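# Stack four magnet blocks from the heap into a tower

## Task

Take four of the magnet blocks from the pile and build a single tidy tower of all four, each one squarely on the one below, then open the gripper so the stack stands on its own.

## Robot and tools

Robot: two arms, left_arm and right_arm, each a six-joint arm with a parallel two-finger gripper and a fisheye wrist camera (cam_left_wrist, cam_right_wrist, both 504x504 pixels). Bases in the scene frame: left_arm at (+0.035, +0.283, 0) m, right_arm at (+0.043, -0.334, 0) m, both facing +x. Arm names are labels only; they do not mean image sides.

Scene frame: origin on the table surface midway between the arms, +z up, +x out across the table, left_arm on the +y side. Gripper frame: fingers point along the gripper's +z, and they open and close along its y. The reported end_effector_position is the point between the finger pads, roughly 1 cm short of the fingertips; printed positions can be off, more so at long reach.

Result lines: the state line reads left_arm: ... | right_arm: ..., each giving position in metres and orientation as quat_wxyz in the scene frame. grip_measured is the measured finger opening on the same -1..+1 scale as commanded openings (the last Joint positions entry is the opening in metres). A "pose unreachable" line means the clearance check altered or blocked a command for the named arm; HELD marks control steps where some of your row was withheld. "Hand target" appears only when no steps are kept back and shows where the controller is currently driving each gripper. FAULT or OVER-TEMPERATURE FAULT lines mean an arm was stopped; MOTOR HOT warns at 75 °C.

Command row (used by both moving tools): one flat list of 14 numbers, each within [-1, 1], always covering both arms: dx, dy, dz, rx, ry, rz, opening for left_arm, then the same seven for right_arm. dx..rz are an offset, not a pose: they are expressed in that gripper's own axes and measured from the gripper's pose in the most recent result that showed it (before any such result, and for later calls within the same reply, from where the robot is when the action begins). Scale: 1.0 = 0.6 m for translation and 180 degrees for rotation; rx, ry, rz form one rotation vector. Opening is absolute: +1 fully open (0.094 m), -1 closed.

Tools:
- execute_actions {actions, pictures}. actions is an empty list (just report state, with pictures), or a list with exactly one item. An action item is {"rows": [...], "steps": n}: 1 to 15 rows, steps 3 to 15 (default 15), each step 1/30 s; each row is applied for one step and the last row repeats. Every row is an offset from the same reference pose, not from the previous row. A wait item is {"steps": n} with n up to 300, counted from the last result. pictures true adds camera images. The last 3 steps of an action are held back and run after the result is returned.
- move {target, speed}. target is one 14-number row as above (offsets from the last shown pose). Each gripper travels a straight line toward its target; both finish together, over 0.5 to 10 s, stopping short if longer is needed. speed is path top speed in m/s, 0.002 to 0.5 (default 0.25); turning is capped at twice that in rad/s. The opening is sent at the start. Paths ignore obstacles and the other arm. The result adds a move: line with the ending (done, off_target, moving, held, fault) and limits (paced = pose was clipped; held = some steps blocked, after which the arm may jump fast), plus each gripper's distance from its target.
- wait {seconds}: 0 to 10 s, sends nothing new.
- zoom_image {camera, region}: region [x0, y0, x1, y1] in pixels of that camera's latest image, at most 504 by 504.
- read_manual {section}: licence texts only.
- finished_scene {scene}: ends the current scene (give its number) and reports success; irreversible.

Motion facts: every step the commanded pose is limited to within 70 mm and 16 degrees of the measured pose, then damped inverse kinematics follows it, favouring position over orientation. Long moves need several actions; after an action the arm only continues to its last clipped pose. Arms tend to finish a centimetre or more low, and repeated zero offsets let them sag; to keep an arm still, send the correction back to its desired pose in the first call of a reply and zeros after that. Zero offsets pull the arm back to the reference pose; they are not a pause. Joint limits (rad): waist -2.618..3.054, shoulder 0..3.142, elbow 0..3.142, wrist pitch -1.571..1.571, wrist yaw -1.571..1.571, wrist roll -2.094..2.094. Elbows cannot fully straighten.

Gripping: to hold a block, command an opening about 0.03 below the grip_measured reading (less for a lighter hold). Pad force tops out near 50 to 62 N. Readings may carry a fixed error of about 1 mm.

The simulation keeps running while you compose a reply. Occasionally a held part gets tugged or a loose block nudged. Holding loads heats motors; 90 °C halts that arm for 10 s and 100 °C makes it drop everything.

Avoid: knocking or placing anything off the table (fails the task), letting the arms collide or press on each other, dropping blocks, slamming into the stack or table, and fast contacts or targets set far past a contact point, which press hard. Release the top block gently and withdraw upward before finishing.

Each tool is called after "Emit:" as name(argument=value, ...), one argument or row to a line, values as JSON.

## Session

Emit:
execute_actions(
  actions=[],
)

Scene clock: 0.00 s of 5800.00 s.
left_arm: end_effector_position=(+0.5488, +0.3793, +0.1896) grip_measured=+1.000 end_effector_quat_wxyz=(+0.310, +0.574, +0.743, +0.147) | right_arm: end_effector_position=(+0.1016, -0.4435, +0.1024) grip_measured=+1.000 end_effector_quat_wxyz=(+0.008, +0.986, +0.153, +0.059)
Joint positions: left_arm=[ 0.415  1.983  1.83  -0.78   0.316  1.499  0.094] | right_arm=[-1.246  0.929  0.766 -1.372 -0.115  1.58   0.094]
Joint velocities: left_arm=[-0.002 -0.007 -0.022  0.066 -0.007 -0.022  0.   ] | right_arm=[-0.007  0.002 -0.002  0.022 -0.022 -0.022  0.   ]
Hand target (left_arm): +0.548, +0.377, +0.194; +0.314, +0.573, +0.743, +0.145
Hand target (right_arm): +0.100, -0.445, +0.105; +0.013, +0.987, +0.153, +0.056

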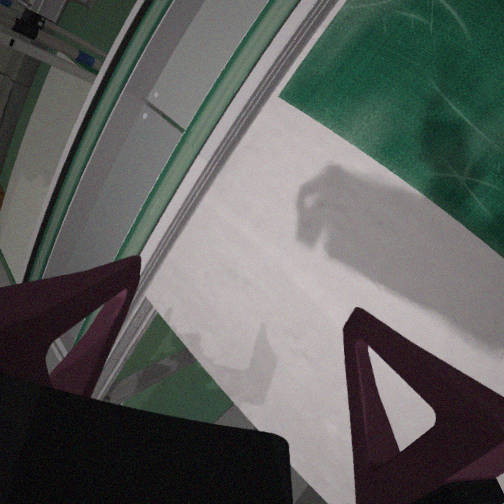

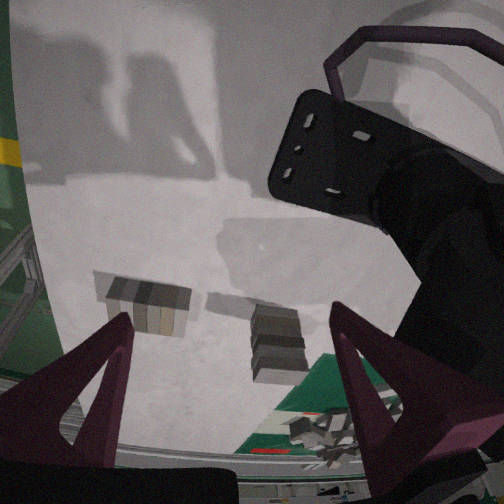

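Emit:
zoom_image(
  camera="cam_right_wrist",
  region=[80, 250, 420, 480],
)

Region (80, 250, 420, 480) of cam_right_wrist's 504x504 image, scaled by 1.482, with more detail than that image has; it fills the top 341 rows of this view, and the rest is white.

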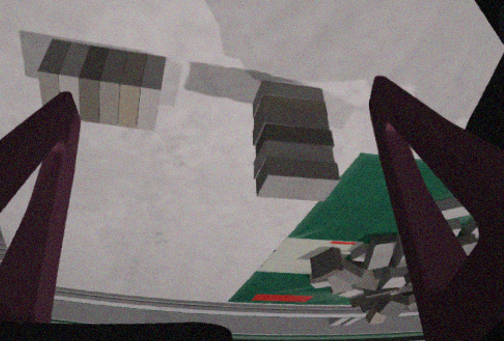

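Emit:
move(
  target=[0,0,0,0,0,0,1, 0.05,0,-0.22,0,0,0,1],
  speed=0.4,
)

Emit:
move(
  target=[0,0,0,0,0,0,1, 0.42,-0.2,0.0,0,0,0,1],
  speed=0.4,
)

Scene clock: 3.93 s of 5800.00 s.
left_arm: end_effector_position=(+0.5488, +0.3793, +0.1896) grip_measured=+1.000 end_effector_quat_wxyz=(+0.310, +0.574, +0.743, +0.147) | right_arm: end_effector_position=(+0.1187, -0.4351, +0.2312) grip_measured=+1.000 end_effector_quat_wxyz=(+0.196, +0.963, +0.140, +0.118)
Joint positions: left_arm=[ 0.415  1.983  1.83  -0.78   0.316  1.499  0.094] | right_arm=[-1.024  0.721  1.173 -1.565 -0.068  1.835  0.094]
Joint velocities: left_arm=[-0.007 -0.017 -0.002  0.051 -0.037 -0.051  0.   ] | right_arm=[-0.012 -0.002  0.017  0.022 -0.037  0.11   0.   ]
Hand target (left_arm): +0.549, +0.379, +0.190; +0.310, +0.574, +0.743, +0.147
Hand target (right_arm): +0.116, -0.434, +0.234; +0.200, +0.963, +0.140, +0.112
Off the commanded pose (left_arm): 0.000 m, 0 deg.
Off the commanded pose (right_arm): 0.007 m, 23 deg; orientation clipped at the last step of the last action.
joint sent to its limit (right arm) — the command would take joint 4 (wrist pitch) past its lower limit, so that joint was sent only as far as its limit.
Kept back: nothing.
move: off_target (right_arm); limits=paced
camera_calibration (this result's frames):
cam_right_wrist: T_world_to_cam=[[-0.243743, 0.907646, -0.341714, 0.495568], [0.633493, 0.415791, 0.652537, -0.0121515], [0.734354, -0.0574221, -0.676334, 0.171363], [0, 0, 0, 1]] pos_world=[0.00264806, -0.434907, 0.29317]

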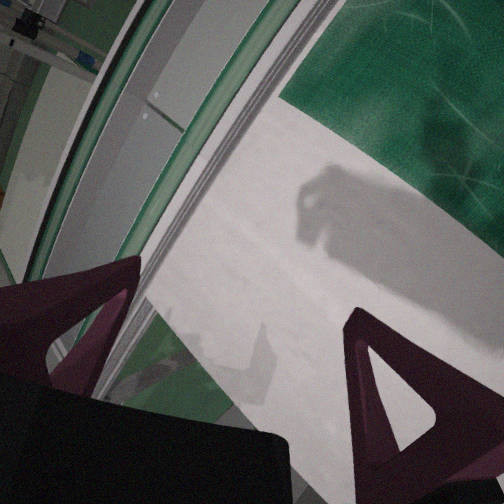

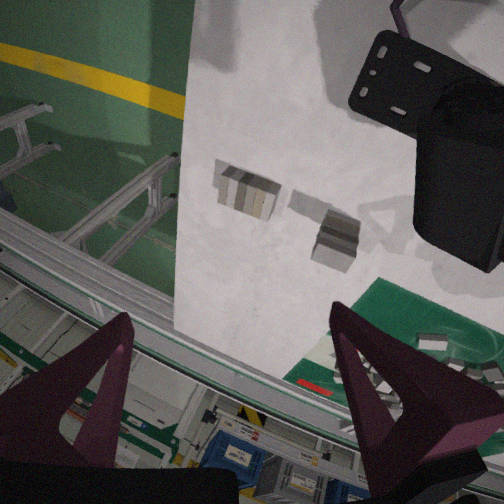

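Scene clock: 6.10 s of 5800.00 s.
left_arm: end_effector_position=(+0.5488, +0.3793, +0.1896) grip_measured=+1.000 end_effector_quat_wxyz=(+0.310, +0.574, +0.743, +0.147) | right_arm: end_effector_position=(+0.3228, -0.2556, +0.2178) grip_measured=+1.000 end_effector_quat_wxyz=(-0.064, +0.811, +0.549, +0.194)
Joint positions: left_arm=[ 0.415  1.983  1.83  -0.78   0.316  1.499  0.094] | right_arm=[ 0.099  1.399  1.439 -1.324 -0.298  2.083  0.094]
Joint velocities: left_arm=[-0.012 -0.002  0.002  0.066 -0.037  0.037  0.   ] | right_arm=[ 0.017  0.002  0.002 -0.095  0.022 -0.081  0.   ]
Hand target (left_arm): +0.549, +0.379, +0.190; +0.310, +0.574, +0.743, +0.147
Hand target (right_arm): +0.323, -0.255, +0.224; -0.055, +0.809, +0.552, +0.194
Off the commanded pose (left_arm): 0.000 m, 0 deg.
Off the commanded pose (right_arm): 0.011 m, 60 deg; orientation clipped at the last step of the last action.
joint sent to its limit (right arm) — the command would take joint 6 (wrist roll) past its upper limit, so that joint was sent only as far as its limit.
Kept back: nothing.
move: off_target (right_arm); limits=paced
camera_calibration (this result's frames):
cam_right_wrist: T_world_to_cam=[[-0.930699, 0.363654, -0.0394312, 0.394643], [0.173282, 0.533261, 0.828013, -0.0669332], [0.322138, 0.763799, -0.55932, 0.340228], [0, 0, 0, 1]] pos_world=[0.269292, -0.367686, 0.261279]

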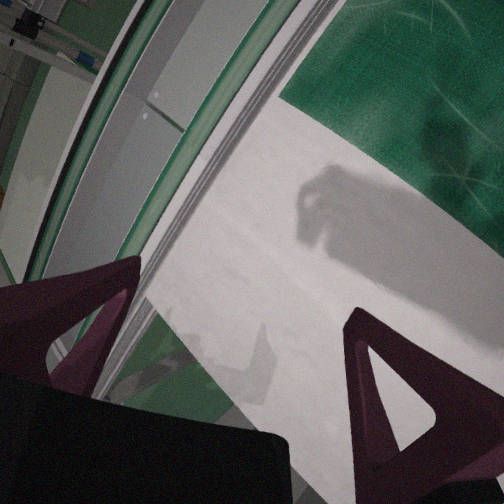

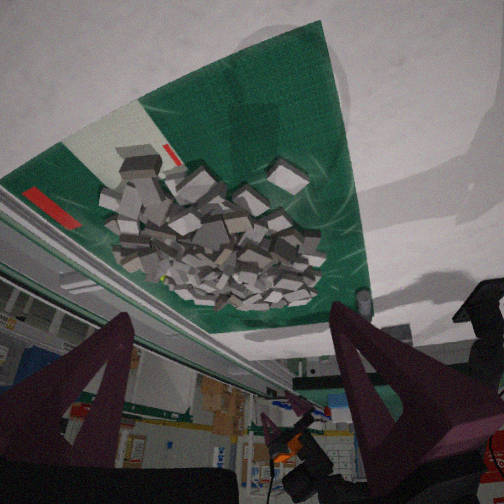

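Emit:
move(
  target=[0,0,0,0,0,0,1, 0.128,0.05,0.165,0.09,-0.101,-0.284,1],
  speed=0.4,
)

Scene clock: 8.43 s of 5800.00 s.
left_arm: end_effector_position=(+0.5488, +0.3793, +0.1896) grip_measured=+1.000 end_effector_quat_wxyz=(+0.310, +0.574, +0.743, +0.147) | right_arm: end_effector_position=(+0.3978, -0.1723, +0.1548) grip_measured=+1.000 end_effector_quat_wxyz=(-0.014, +0.507, +0.862, -0.001)
Joint positions: left_arm=[ 0.415  1.983  1.83  -0.78   0.316  1.499  0.094] | right_arm=[ 0.426  2.076  2.049 -1.563 -0.022  1.479  0.094]
Joint velocities: left_arm=[-0.002  0.002  0.002  0.007  0.007 -0.066  0.   ] | right_arm=[ 0.002  0.012 -0.002 -0.022  0.066 -0.066  0.   ]
Hand target (left_arm): +0.549, +0.379, +0.190; +0.310, +0.574, +0.743, +0.147
Hand target (right_arm): +0.400, -0.173, +0.161; -0.002, +0.501, +0.865, -0.002
Off the commanded pose (left_arm): 0.000 m, 0 deg.
Off the commanded pose (right_arm): 0.006 m, 2 deg.
Kept back: nothing.
move: done
camera_calibration (this result's frames):
cam_right_wrist: T_world_to_cam=[[-0.869502, -0.485336, 0.0917373, 0.240723], [-0.355073, 0.743295, 0.566952, 0.214551], [-0.34335, 0.460393, -0.818627, 0.469793], [0, 0, 0, 1]] pos_world=[0.446795, -0.258933, 0.240862]

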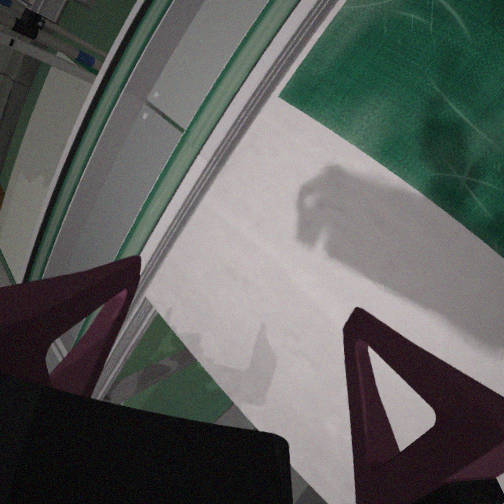

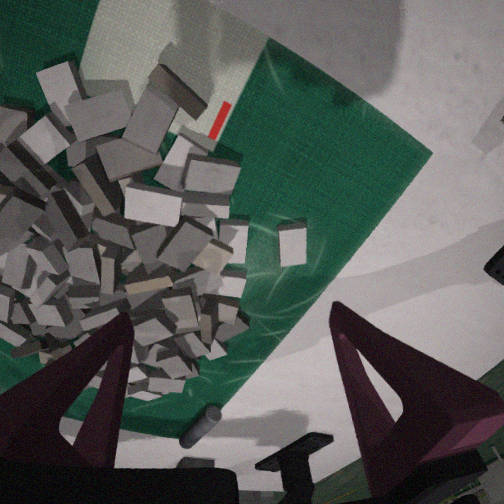

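Emit:
zoom_image(
  camera="cam_right_wrist",
  region=[30, 30, 330, 330],
)

Region (30, 30, 330, 330) of cam_right_wrist's 504x504 image, scaled by 1.680, with more detail than that image has.

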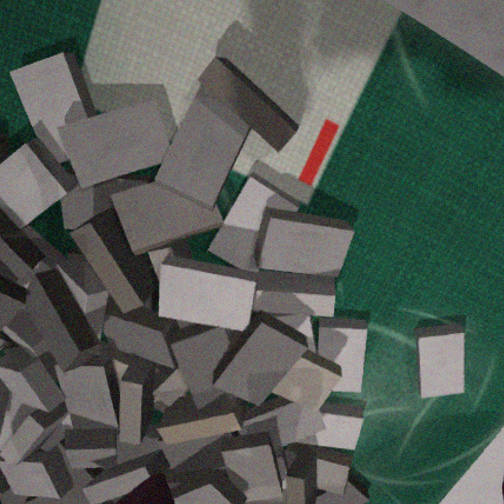

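Emit:
move(
  target=[0,0,0,0,0,0,1, 0.088,-0.1,0.15,-0.004,-0.008,-0.038,0.15],
  speed=0.4,
)

Scene clock: 10.00 s of 5800.00 s.
left_arm: end_effector_position=(+0.5488, +0.3793, +0.1896) grip_measured=+1.000 end_effector_quat_wxyz=(+0.310, +0.574, +0.743, +0.147) | right_arm: end_effector_position=(+0.3183, -0.1515, +0.0620) grip_measured=+0.152 end_effector_quat_wxyz=(-0.013, +0.452, +0.892, -0.003)
Joint positions: left_arm=[ 0.415  1.983  1.83  -0.78   0.316  1.499  0.094] | right_arm=[ 0.583  1.839  1.348 -1.096 -0.019  1.51   0.054]
Joint velocities: left_arm=[ 0.007  0.007  0.012  0.022  0.007 -0.022  0.   ] | right_arm=[-0.002 -0.022  0.007  0.037 -0.037  0.037 -0.   ]
Hand target (left_arm): +0.549, +0.379, +0.190; +0.310, +0.574, +0.743, +0.147
Hand target (right_arm): +0.318, -0.156, +0.065; -0.001, +0.455, +0.891, -0.003
Off the commanded pose (left_arm): 0.000 m, 0 deg.
Off the commanded pose (right_arm): 0.006 m, 1 deg.
Kept back: nothing.
move: done
camera_calibration (this result's frames):
cam_right_wrist: T_world_to_cam=[[-0.801664, -0.590786, 0.0911432, 0.152743], [-0.4474, 0.694102, 0.563965, 0.245576], [-0.396445, 0.411332, -0.820754, 0.366506], [0, 0, 0, 1]] pos_world=[0.377619, -0.230972, 0.148393]

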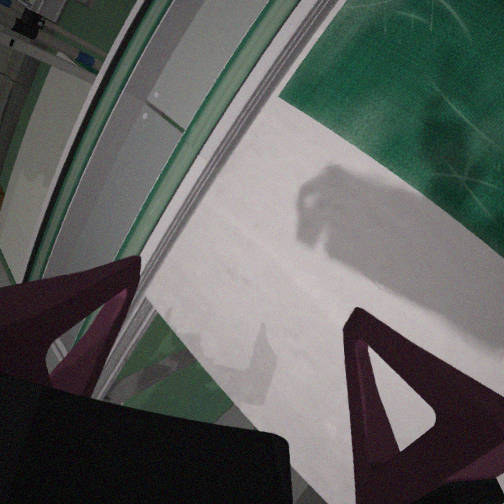

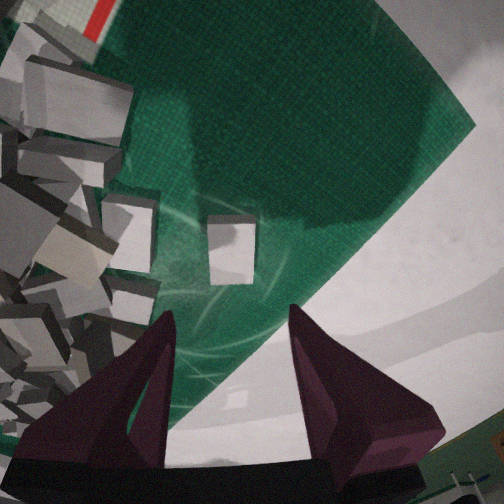

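Emit:
move(
  target=[0,0,0,0,0,0,1, -0.012,0,0.075,-0.004,-0.007,0,0.0],
  speed=0.15,
)

Scene clock: 11.23 s of 5800.00 s.
left_arm: end_effector_position=(+0.5488, +0.3793, +0.1896) grip_measured=+1.000 end_effector_quat_wxyz=(+0.310, +0.574, +0.743, +0.147) | right_arm: end_effector_position=(+0.3198, -0.1505, +0.0194) grip_measured=+0.002 end_effector_quat_wxyz=(-0.008, +0.450, +0.893, +0.005)
Joint positions: left_arm=[ 0.415  1.983  1.83  -0.78   0.316  1.499  0.094] | right_arm=[ 0.583  1.883  1.227 -0.914 -0.019  1.507  0.047]
Joint velocities: left_arm=[ 0.012  0.002 -0.002  0.007 -0.066 -0.081  0.   ] | right_arm=[ 0.002 -0.007 -0.012 -0.007 -0.007 -0.007 -0.001]
Hand target (left_arm): +0.549, +0.379, +0.190; +0.310, +0.574, +0.743, +0.147
Hand target (right_arm): +0.322, -0.157, +0.017; -0.000, +0.452, +0.892, -0.002
Off the commanded pose (left_arm): 0.000 m, 0 deg.
Off the commanded pose (right_arm): 0.007 m, 1 deg.
Kept back: nothing.
move: done
camera_calibration (this result's frames):
cam_right_wrist: T_world_to_cam=[[-0.801074, -0.59402, 0.0736311, 0.158123], [-0.457843, 0.687326, 0.563881, 0.271913], [-0.385565, 0.417999, -0.822567, 0.329317], [0, 0, 0, 1]] pos_world=[0.378135, -0.230619, 0.105915]

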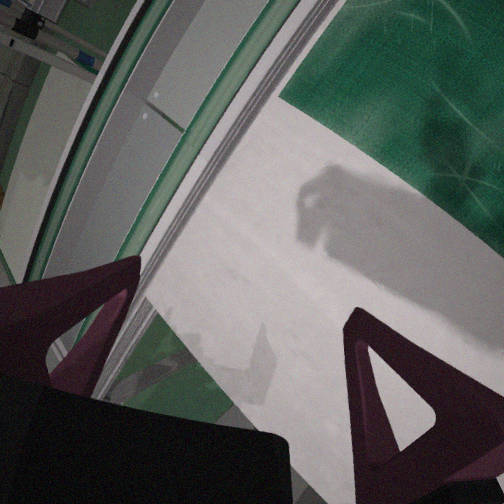

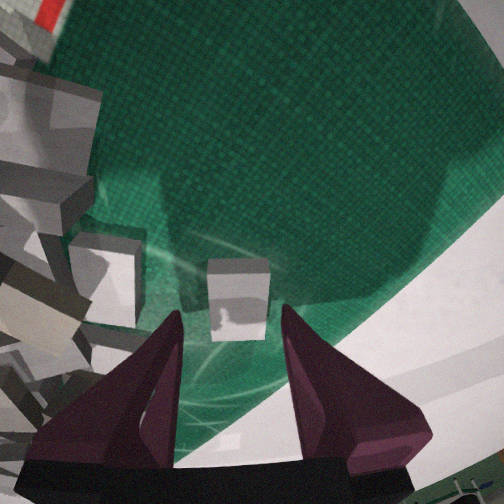

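Emit:
move(
  target=[0,0,0,0,0,0,1, -0.022,-0.005,0.008,0,0,0,0.0],
  speed=0.1,
)

Emit:
move(
  target=[0,0,0,0,0,0,1, 0,0,0,0,0,0,-0.5],
)

Scene clock: 12.17 s of 5800.00 s.
left_arm: end_effector_position=(+0.5488, +0.3793, +0.1896) grip_measured=+1.000 end_effector_quat_wxyz=(+0.310, +0.574, +0.743, +0.147) | right_arm: end_effector_position=(+0.3284, -0.1569, +0.0194) grip_measured=+0.002 end_effector_quat_wxyz=(-0.005, +0.450, +0.893, +0.012)
Joint positions: left_arm=[ 0.415  1.983  1.83  -0.78   0.316  1.499  0.094] | right_arm=[ 0.552  1.883  1.227 -0.899 -0.021  1.477  0.047]
Joint velocities: left_arm=[ 0.012 -0.022  0.002  0.007  0.051  0.066  0.   ] | right_arm=[ 0.007 -0.012 -0.027 -0.022  0.037 -0.022 -0.002]
Hand target (left_arm): +0.549, +0.379, +0.190; +0.310, +0.574, +0.743, +0.147
Hand target (right_arm): +0.325, -0.162, +0.015; -0.008, +0.450, +0.893, +0.005
Off the commanded pose (left_arm): 0.000 m, 0 deg.
Off the commanded pose (right_arm): 0.008 m, 1 deg.
Kept back: nothing.
move: done
camera_calibration (this result's frames):
cam_right_wrist: T_world_to_cam=[[-0.802118, -0.59433, 0.0581296, 0.161726], [-0.464615, 0.682263, 0.564491, 0.281692], [-0.375154, 0.42578, -0.82339, 0.333174], [0, 0, 0, 1]] pos_world=[0.385593, -0.237929, 0.105919]

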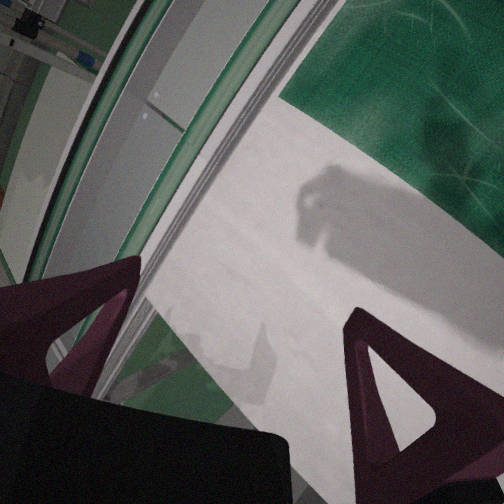

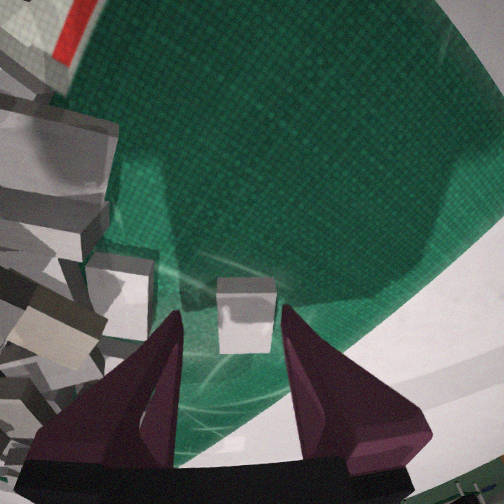

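Scene clock: 12.67 s of 5800.00 s.
left_arm: end_effector_position=(+0.5488, +0.3793, +0.1896) grip_measured=+1.000 end_effector_quat_wxyz=(+0.310, +0.574, +0.743, +0.147) | right_arm: end_effector_position=(+0.3285, -0.1567, +0.0194) grip_measured=-0.485 end_effector_quat_wxyz=(-0.005, +0.450, +0.893, +0.013)
Joint positions: left_arm=[ 0.415  1.983  1.83  -0.78   0.316  1.499  0.094] | right_arm=[ 0.552  1.883  1.227 -0.898 -0.022  1.477  0.024]
Joint velocities: left_arm=[-0.002 -0.002  0.007  0.022 -0.007  0.037  0.   ] | right_arm=[-0.002 -0.002 -0.012 -0.007 -0.022 -0.007 -0.   ]
Hand target (left_arm): +0.549, +0.379, +0.190; +0.310, +0.574, +0.743, +0.147
Hand target (right_arm): +0.328, -0.157, +0.019; -0.005, +0.450, +0.893, +0.012
Off the commanded pose (left_arm): 0.000 m, 0 deg.
Off the commanded pose (right_arm): 0.000 m, 0 deg.
Kept back: nothing.
move: done
camera_calibration (this result's frames):
cam_right_wrist: T_world_to_cam=[[-0.802111, -0.594424, 0.0572623, 0.161933], [-0.464663, 0.681479, 0.565398, 0.281404], [-0.375109, 0.426904, -0.822828, 0.333236], [0, 0, 0, 1]] pos_world=[0.385646, -0.237774, 0.105818]

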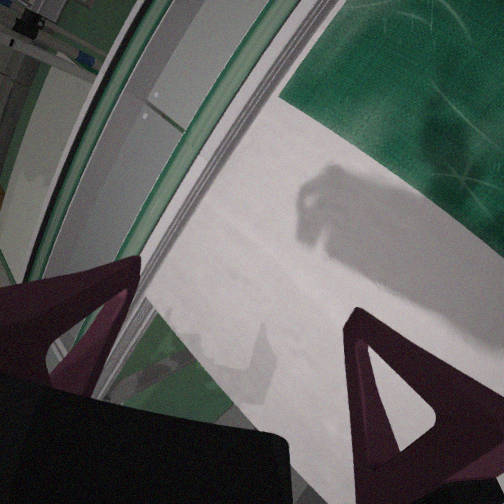

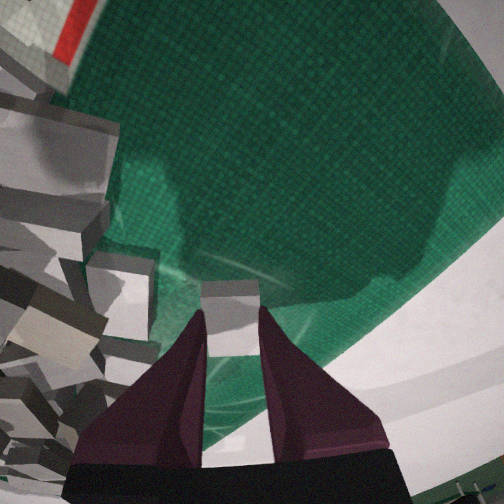

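Emit:
move(
  target=[0,0,0,0,0,0,1, 0,0,-0.04,0,0,0,-0.53],
  speed=0.15,
)

Emit:
move(
  target=[0,0,0,0,0,0,1, -0.1,-0.107,0.0,0,0,0,-0.53],
)

Scene clock: 13.73 s of 5800.00 s.
left_arm: end_effector_position=(+0.5488, +0.3793, +0.1896) grip_measured=+1.000 end_effector_quat_wxyz=(+0.310, +0.574, +0.743, +0.147) | right_arm: end_effector_position=(+0.3205, -0.1614, +0.0280) grip_measured=-0.500 end_effector_quat_wxyz=(-0.016, +0.451, +0.893, -0.004)
Joint positions: left_arm=[ 0.415  1.983  1.83  -0.78   0.316  1.499  0.094] | right_arm=[ 0.552  1.873  1.25  -0.971 -0.022  1.477  0.023]
Joint velocities: left_arm=[ 0.007  0.017  0.012 -0.007 -0.037 -0.037  0.   ] | right_arm=[-0.022 -0.017  0.007  0.022 -0.051 -0.022 -0.   ]
Hand target (left_arm): +0.549, +0.379, +0.190; +0.310, +0.574, +0.743, +0.147
Hand target (right_arm): +0.328, -0.157, +0.043; -0.005, +0.450, +0.893, +0.013
Off the commanded pose (left_arm): 0.000 m, 0 deg.
Off the commanded pose (right_arm): 0.018 m, 2 deg.
Kept back: nothing.
move: off_target (right_arm)
camera_calibration (this result's frames):
cam_right_wrist: T_world_to_cam=[[-0.79945, -0.592854, 0.0969754, 0.150504], [-0.445117, 0.692996, 0.567121, 0.271611], [-0.403424, 0.41022, -0.817905, 0.345564], [0, 0, 0, 1]] pos_world=[0.380628, -0.240755, 0.114007]

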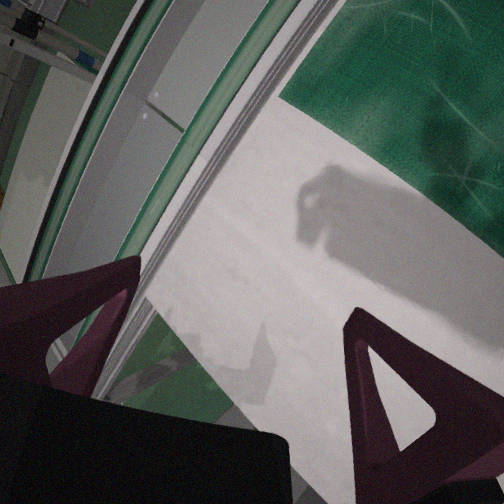

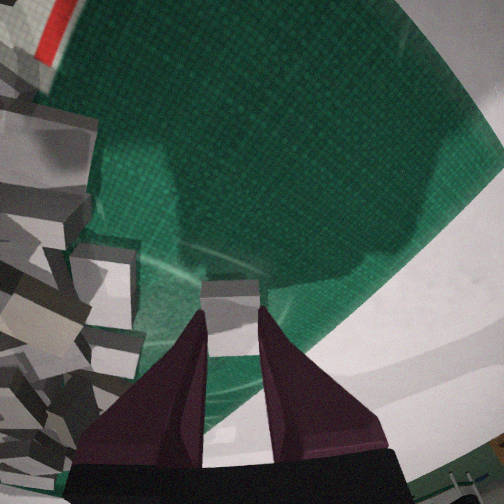

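Scene clock: 14.73 s of 5800.00 s.
left_arm: end_effector_position=(+0.5488, +0.3793, +0.1896) grip_measured=+1.000 end_effector_quat_wxyz=(+0.310, +0.574, +0.743, +0.147) | right_arm: end_effector_position=(+0.3038, -0.2443, +0.0241) grip_measured=-0.500 end_effector_quat_wxyz=(-0.024, +0.453, +0.891, -0.007)
Joint positions: left_arm=[ 0.415  1.983  1.83  -0.78   0.316  1.499  0.094] | right_arm=[ 0.322  1.717  1.036 -0.934 -0.025  1.253  0.023]
Joint velocities: left_arm=[ 0.007 -0.002 -0.002 -0.081 -0.007 -0.037  0.   ] | right_arm=[-0.002 -0.007 -0.012  0.125  0.007 -0.066 -0.001]
Hand target (left_arm): +0.549, +0.379, +0.190; +0.310, +0.574, +0.743, +0.147
Hand target (right_arm): +0.304, -0.246, +0.028; -0.016, +0.451, +0.893, -0.002
Off the commanded pose (left_arm): 0.000 m, 0 deg.
Off the commanded pose (right_arm): 0.005 m, 1 deg.
Kept back: nothing.
move: done
camera_calibration (this result's frames):
cam_right_wrist: T_world_to_cam=[[-0.801384, -0.588078, 0.109305, 0.0898731], [-0.430533, 0.693962, 0.577112, 0.319424], [-0.415241, 0.415429, -0.809317, 0.374344], [0, 0, 0, 1]] pos_world=[0.364988, -0.324329, 0.108796]

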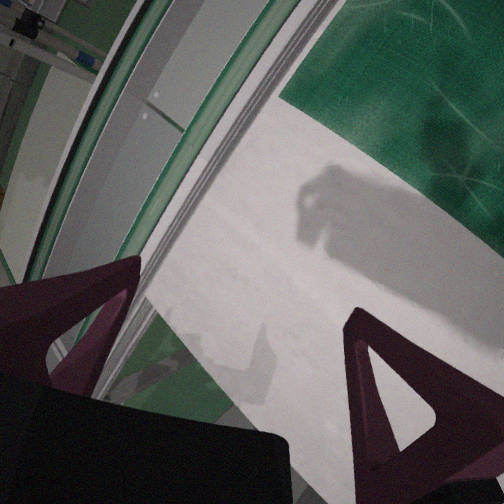

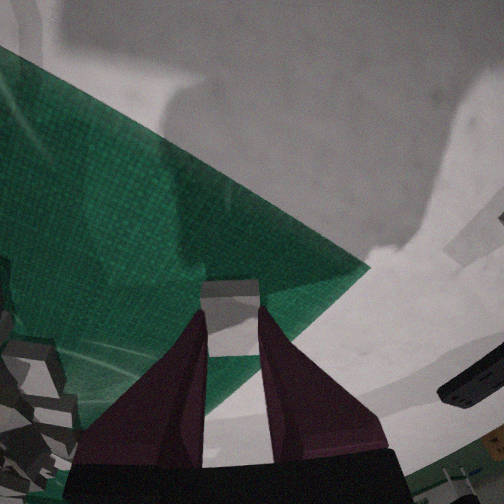

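Emit:
move(
  target=[0,0,0,0,0,0,1, 0,0.008,0.012,-0.011,-0.012,0,-0.53],
  speed=0.05,
)

Emit:
move(
  target=[0,0,0,0,0,0,1, 0,0,0,0,0,0,0],
)

Emit:
move(
  target=[0,0,0,0,0,0,1, 0,0,-0.1,0,0,0,0],
)

Emit:
move(
  target=[0,0,0,0,0,0,1, 0.02,0.2,-0.07,0,0,0,0.2],
)

Scene clock: 15.70 s of 5800.00 s.
left_arm: end_effector_position=(+0.5488, +0.3793, +0.1896) grip_measured=+1.000 end_effector_quat_wxyz=(+0.310, +0.574, +0.743, +0.147) | right_arm: end_effector_position=(+0.3058, -0.2426, +0.0182) grip_measured=-0.500 end_effector_quat_wxyz=(-0.014, +0.455, +0.890, -0.002)
Joint positions: left_arm=[ 0.415  1.983  1.83  -0.78   0.316  1.499  0.094] | right_arm=[ 0.331  1.717  1.011 -0.888 -0.017  1.265  0.023]
Joint velocities: left_arm=[-0.002 -0.017 -0.012 -0.037  0.051 -0.037  0.   ] | right_arm=[-0.002  0.027  0.012 -0.037 -0.007 -0.051  0.   ]
Hand target (left_arm): +0.549, +0.379, +0.190; +0.310, +0.574, +0.743, +0.147
Hand target (right_arm): +0.307, -0.242, +0.017; -0.000, +0.453, +0.891, -0.000
Off the commanded pose (left_arm): 0.000 m, 0 deg.
Off the commanded pose (right_arm): 0.002 m, 2 deg.
Kept back: nothing.
move: done
camera_calibration (this result's frames):
cam_right_wrist: T_world_to_cam=[[-0.805484, -0.585387, 0.0922844, 0.0953042], [-0.4411, 0.696223, 0.566307, 0.326486], [-0.39576, 0.415445, -0.819011, 0.363888], [0, 0, 0, 1]] pos_world=[0.364791, -0.322693, 0.104342]

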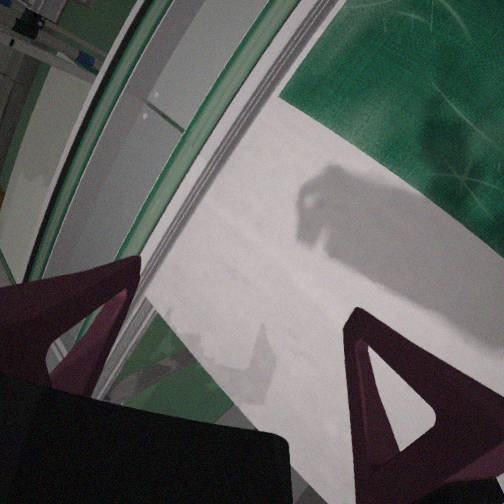

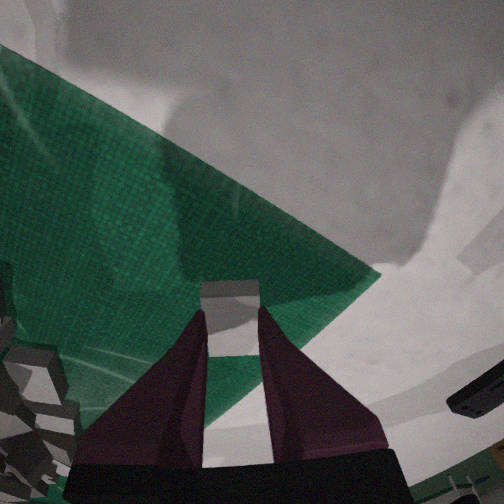

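Scene clock: 16.20 s of 5800.00 s.
left_arm: end_effector_position=(+0.5488, +0.3793, +0.1896) grip_measured=+1.000 end_effector_quat_wxyz=(+0.310, +0.574, +0.743, +0.147) | right_arm: end_effector_position=(+0.3059, -0.2425, +0.0182) grip_measured=-0.002 end_effector_quat_wxyz=(-0.014, +0.455, +0.890, -0.002)
Joint positions: left_arm=[ 0.415  1.983  1.83  -0.78   0.316  1.499  0.094] | right_arm=[ 0.331  1.717  1.011 -0.888 -0.017  1.265  0.047]
Joint velocities: left_arm=[-0.007 -0.012  0.022 -0.037 -0.037  0.007  0.   ] | right_arm=[-0.007 -0.022 -0.007  0.007 -0.037 -0.007 -0.   ]
Hand target (left_arm): +0.549, +0.379, +0.190; +0.310, +0.574, +0.743, +0.147
Hand target (right_arm): +0.306, -0.243, +0.018; -0.014, +0.455, +0.890, -0.002
Off the commanded pose (left_arm): 0.000 m, 0 deg.
Off the commanded pose (right_arm): 0.000 m, 0 deg.
Kept back: nothing.
move: done
camera_calibration (this result's frames):
cam_right_wrist: T_world_to_cam=[[-0.805512, -0.585425, 0.0918074, 0.0954228], [-0.441231, 0.695954, 0.566536, 0.326422], [-0.395558, 0.415844, -0.818906, 0.363908], [0, 0, 0, 1]] pos_world=[0.364838, -0.322641, 0.104316]

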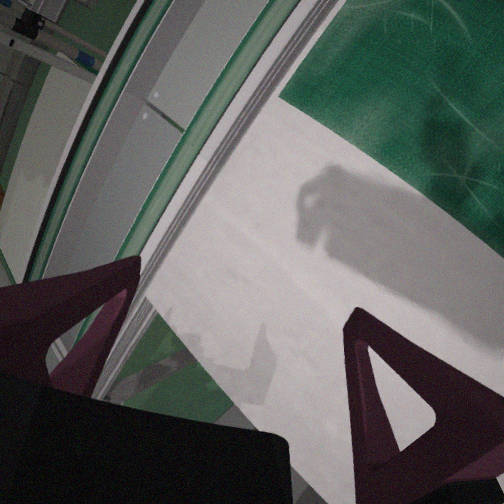

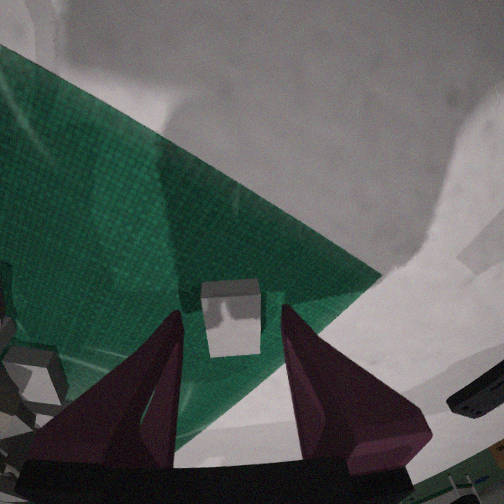

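Scene clock: 17.23 s of 5800.00 s.
left_arm: end_effector_position=(+0.5488, +0.3793, +0.1896) grip_measured=+1.000 end_effector_quat_wxyz=(+0.310, +0.574, +0.743, +0.147) | right_arm: end_effector_position=(+0.3019, -0.2437, +0.0687) grip_measured=-0.002 end_effector_quat_wxyz=(-0.023, +0.455, +0.890, -0.011)
Joint positions: left_arm=[ 0.415  1.983  1.83  -0.78   0.316  1.499  0.094] | right_arm=[ 0.331  1.654  1.154 -1.118 -0.018  1.265  0.047]
Joint velocities: left_arm=[-0.007 -0.007 -0.027  0.022  0.037  0.037  0.   ] | right_arm=[ 0.012 -0.007  0.002 -0.037 -0.007  0.081 -0.001]
Hand target (left_arm): +0.549, +0.379, +0.190; +0.310, +0.574, +0.743, +0.147
Hand target (right_arm): +0.306, -0.242, +0.078; -0.014, +0.455, +0.890, -0.002
Off the commanded pose (left_arm): 0.000 m, 0 deg.
Off the commanded pose (right_arm): 0.011 m, 1 deg.
Kept back: nothing.
move: off_target (right_arm)
camera_calibration (this result's frames):
cam_right_wrist: T_world_to_cam=[[-0.803068, -0.584669, 0.115078, 0.084792], [-0.42768, 0.700004, 0.571913, 0.293412], [-0.414935, 0.410068, -0.812202, 0.408179], [0, 0, 0, 1]] pos_world=[0.362948, -0.323195, 0.15396]

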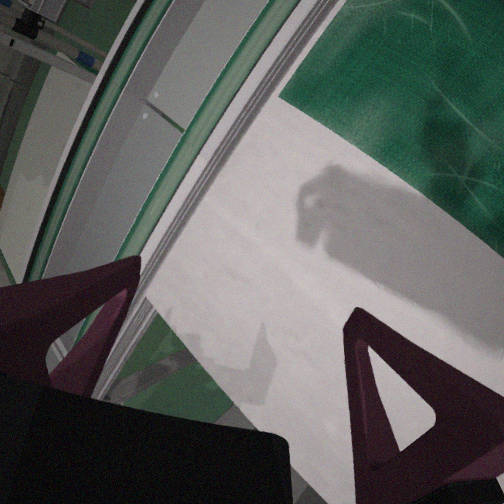

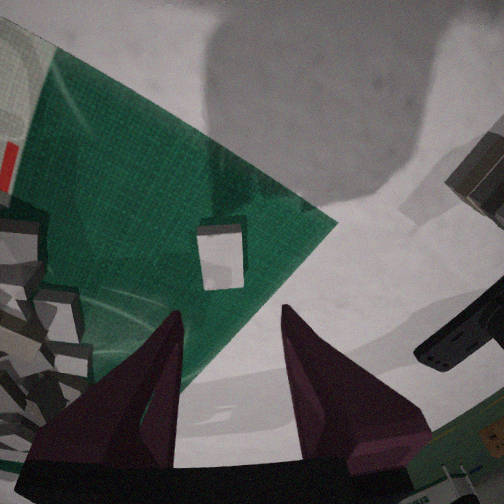

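Scene clock: 18.50 s of 5800.00 s.
left_arm: end_effector_position=(+0.5488, +0.3793, +0.1896) grip_measured=+1.000 end_effector_quat_wxyz=(+0.310, +0.574, +0.743, +0.147) | right_arm: end_effector_position=(+0.3919, -0.1679, +0.1025) grip_measured=+0.198 end_effector_quat_wxyz=(-0.027, +0.454, +0.890, -0.015)
Joint positions: left_arm=[ 0.415  1.983  1.83  -0.78   0.316  1.499  0.094] | right_arm=[ 0.442  2.078  1.842 -1.393 -0.023  1.374  0.056]
Joint velocities: left_arm=[ 0.002  0.002 -0.017 -0.007 -0.037  0.037  0.   ] | right_arm=[ 0.007 -0.027  0.002 -0.022  0.066  0.007  0.001]
Hand target (left_arm): +0.549, +0.379, +0.190; +0.310, +0.574, +0.743, +0.147
Hand target (right_arm): +0.394, -0.164, +0.108; -0.023, +0.455, +0.890, -0.012
Off the commanded pose (left_arm): 0.000 m, 0 deg.
Off the commanded pose (right_arm): 0.006 m, 1 deg.
Kept back: nothing.
move: done
camera_calibration (this result's frames):
cam_right_wrist: T_world_to_cam=[[-0.80089, -0.585221, 0.126856, 0.195267], [-0.422286, 0.702173, 0.573261, 0.257629], [-0.424559, 0.405549, -0.809493, 0.444633], [0, 0, 0, 1]] pos_world=[0.453953, -0.246947, 0.187468]

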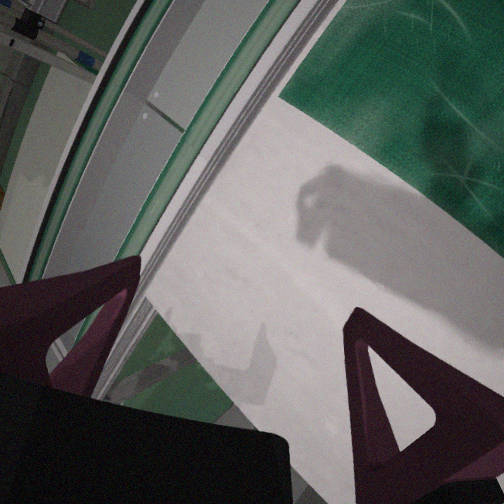

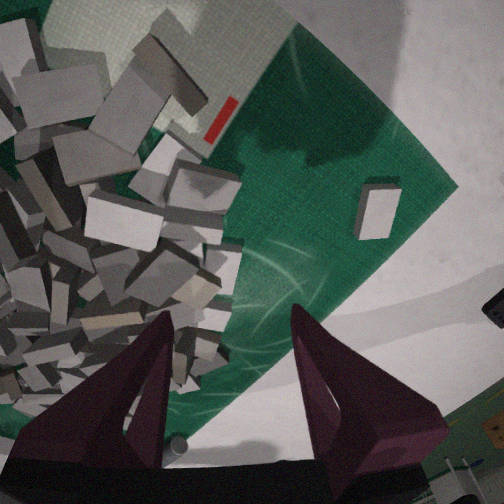

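Emit:
zoom_image(
  camera="cam_right_wrist",
  region=[0, 20, 260, 280],
)

Region (0, 20, 260, 280) of cam_right_wrist's 504x504 image, scaled by 1.938, with more detail than that image has.

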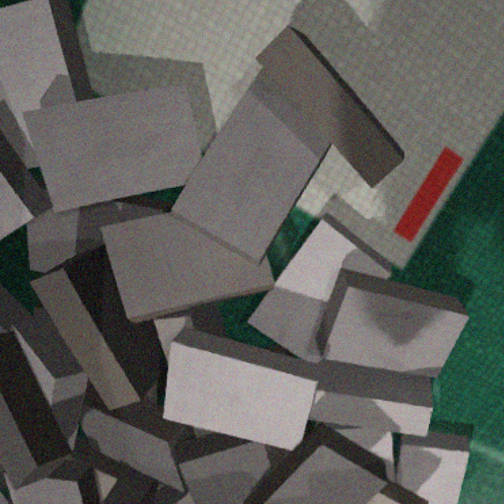

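Emit:
move(
  target=[0,0,0,0,0,0,1, -0.042,0.098,0.013,-0.008,-0.02,-0.378,-0.1],
  speed=0.4,
)

Scene clock: 21.03 s of 5800.00 s.
left_arm: end_effector_position=(+0.5488, +0.3793, +0.1896) grip_measured=+1.000 end_effector_quat_wxyz=(+0.310, +0.574, +0.743, +0.147) | right_arm: end_effector_position=(+0.4465, -0.1503, +0.0864) grip_measured=-0.098 end_effector_quat_wxyz=(-0.010, -0.123, +0.992, +0.002)
Joint positions: left_arm=[ 0.415  1.983  1.83  -0.78   0.316  1.499  0.094] | right_arm=[ 0.432  2.302  2.14  -1.428 -0.01   0.175  0.042]
Joint velocities: left_arm=[-0.007 -0.007 -0.012  0.037  0.037 -0.007  0.   ] | right_arm=[ 0.002 -0.017  0.002  0.007 -0.037 -0.007  0.   ]
Hand target (left_arm): +0.549, +0.379, +0.190; +0.310, +0.574, +0.743, +0.147
Hand target (right_arm): +0.454, -0.154, +0.092; +0.001, -0.122, +0.992, -0.000
Off the commanded pose (left_arm): 0.000 m, 0 deg.
Off the commanded pose (right_arm): 0.009 m, 1 deg.
Kept back: nothing.
move: done
camera_calibration (this result's frames):
cam_right_wrist: T_world_to_cam=[[0.244768, -0.96711, 0.0691933, -0.267948], [-0.808478, -0.164184, 0.565161, 0.320445], [-0.535212, -0.194275, -0.822074, 0.407896], [0, 0, 0, 1]] pos_world=[0.542969, -0.127279, 0.172758]

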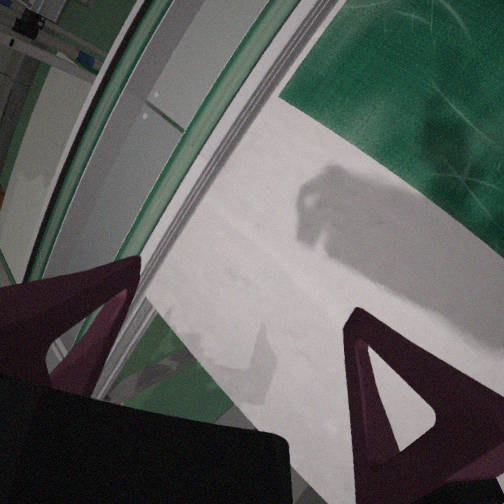

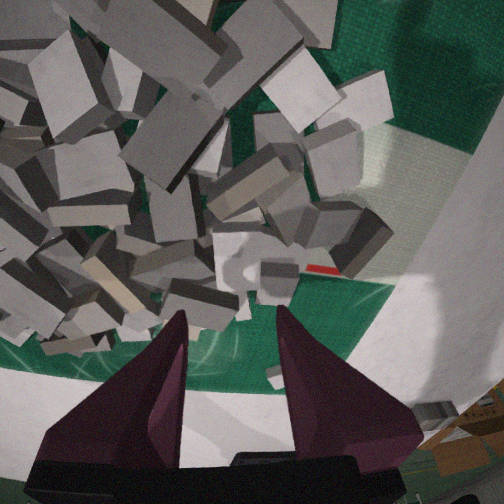

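Emit:
zoom_image(
  camera="cam_right_wrist",
  region=[140, 140, 400, 350],
)

Region (140, 140, 400, 350) of cam_right_wrist's 504x504 image, scaled by 1.938, with more detail than that image has; it fills the top 407 rows of this view, and the rest is white.

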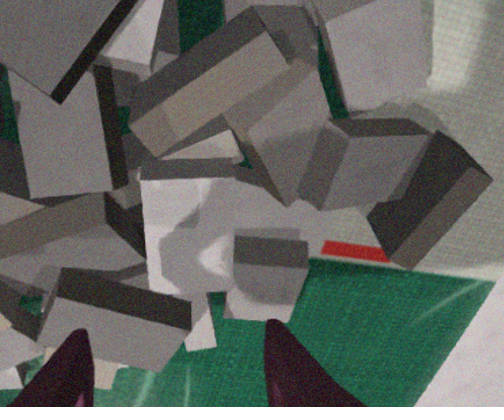

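Emit:
move(
  target=[0,0,0,0,0,0,1, -0.022,-0.009,0.05,0,-0.006,0,-0.1],
  speed=0.1,
)

Scene clock: 22.07 s of 5800.00 s.
left_arm: end_effector_position=(+0.5488, +0.3793, +0.1896) grip_measured=+1.000 end_effector_quat_wxyz=(+0.310, +0.574, +0.743, +0.147) | right_arm: end_effector_position=(+0.4541, -0.1492, +0.0574) grip_measured=-0.098 end_effector_quat_wxyz=(-0.011, -0.125, +0.992, +0.002)
Joint positions: left_arm=[ 0.415  1.983  1.83  -0.78   0.316  1.499  0.094] | right_arm=[ 0.427  2.338  2.087 -1.339 -0.01   0.165  0.042]
Joint velocities: left_arm=[ 0.002 -0.002  0.012 -0.066 -0.095 -0.007  0.   ] | right_arm=[-0.012 -0.002  0.012  0.007 -0.11  -0.022  0.   ]
Hand target (left_arm): +0.549, +0.379, +0.190; +0.310, +0.574, +0.743, +0.147
Hand target (right_arm): +0.460, -0.153, +0.057; -0.001, -0.123, +0.992, +0.003
Off the commanded pose (left_arm): 0.000 m, 0 deg.
Off the commanded pose (right_arm): 0.007 m, 1 deg.
Kept back: nothing.
move: done
camera_calibration (this result's frames):
cam_right_wrist: T_world_to_cam=[[0.249999, -0.965772, 0.069178, -0.268853], [-0.807004, -0.168355, 0.56604, 0.341889], [-0.535019, -0.197336, -0.82147, 0.387803], [0, 0, 0, 1]] pos_world=[0.550601, -0.125565, 0.143645]

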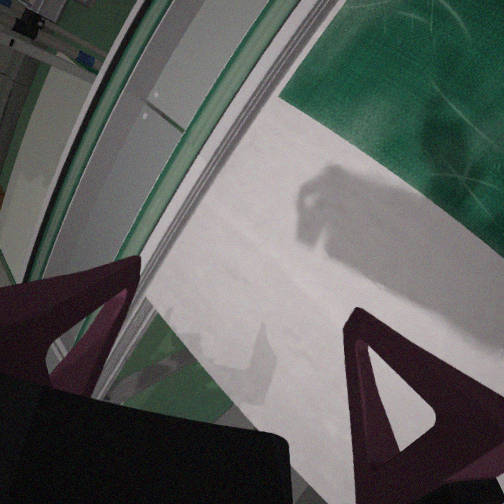

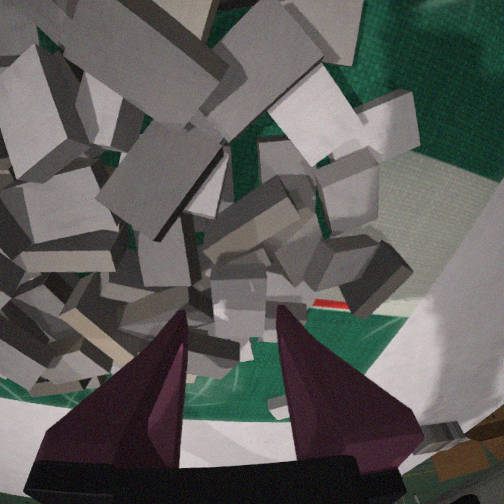

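Emit:
move(
  target=[0,0,0,0,0,0,1, -0.008,-0.011,0.02,0,-0.006,0,-0.15],
  speed=0.05,
)

Emit:
zoom_image(
  camera="cam_right_wrist",
  region=[140, 230, 340, 400],
)

Scene clock: 23.00 s of 5800.00 s.
left_arm: end_effector_position=(+0.5488, +0.3793, +0.1896) grip_measured=+1.000 end_effector_quat_wxyz=(+0.310, +0.574, +0.743, +0.147) | right_arm: end_effector_position=(+0.4567, -0.1489, +0.0517) grip_measured=-0.148 end_effector_quat_wxyz=(-0.006, -0.128, +0.992, +0.005)
Joint positions: left_arm=[ 0.415  1.983  1.83  -0.78   0.316  1.499  0.094] | right_arm=[ 0.424  2.338  2.064 -1.306 -0.013  0.156  0.04 ]
Joint velocities: left_arm=[-0.007 -0.002 -0.002 -0.007 -0.037  0.022  0.   ] | right_arm=[-0.017  0.002  0.007  0.051  0.066 -0.022  0.   ]
Hand target (left_arm): +0.549, +0.379, +0.190; +0.310, +0.574, +0.743, +0.147
Hand target (right_arm): +0.460, -0.154, +0.045; -0.002, -0.125, +0.992, +0.003
Off the commanded pose (left_arm): 0.000 m, 0 deg.
Off the commanded pose (right_arm): 0.009 m, 1 deg.
Kept back: nothing.
move: done
camera_calibration (this result's frames):
cam_right_wrist: T_world_to_cam=[[0.255273, -0.964727, 0.0643309, -0.27089], [-0.810778, -0.177338, 0.557844, 0.348022], [-0.526759, -0.194561, -0.827449, 0.381551], [0, 0, 0, 1]] pos_world=[0.552305, -0.125382, 0.138999]

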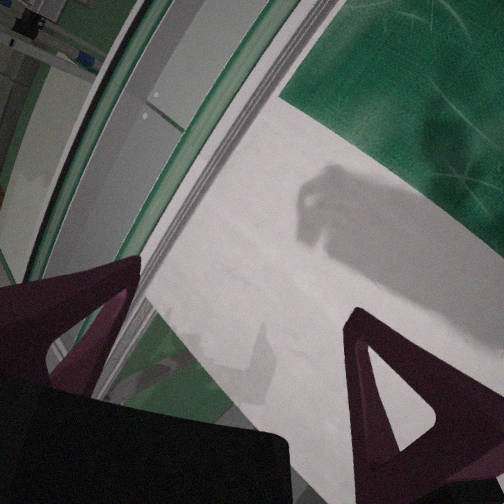

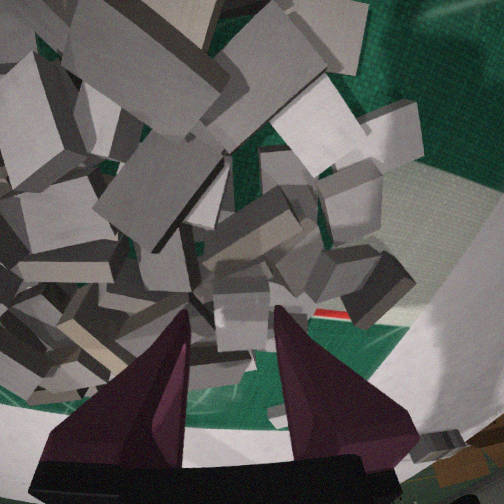

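Region (140, 230, 340, 400) of cam_right_wrist's 504x504 image, scaled by 2.520, with more detail than that image has; it fills the top 428 rows of this view, and the rest is white.

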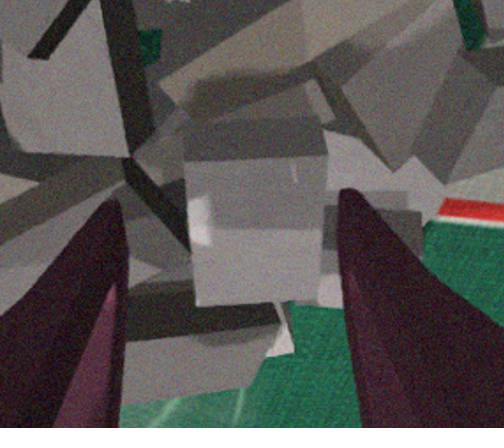

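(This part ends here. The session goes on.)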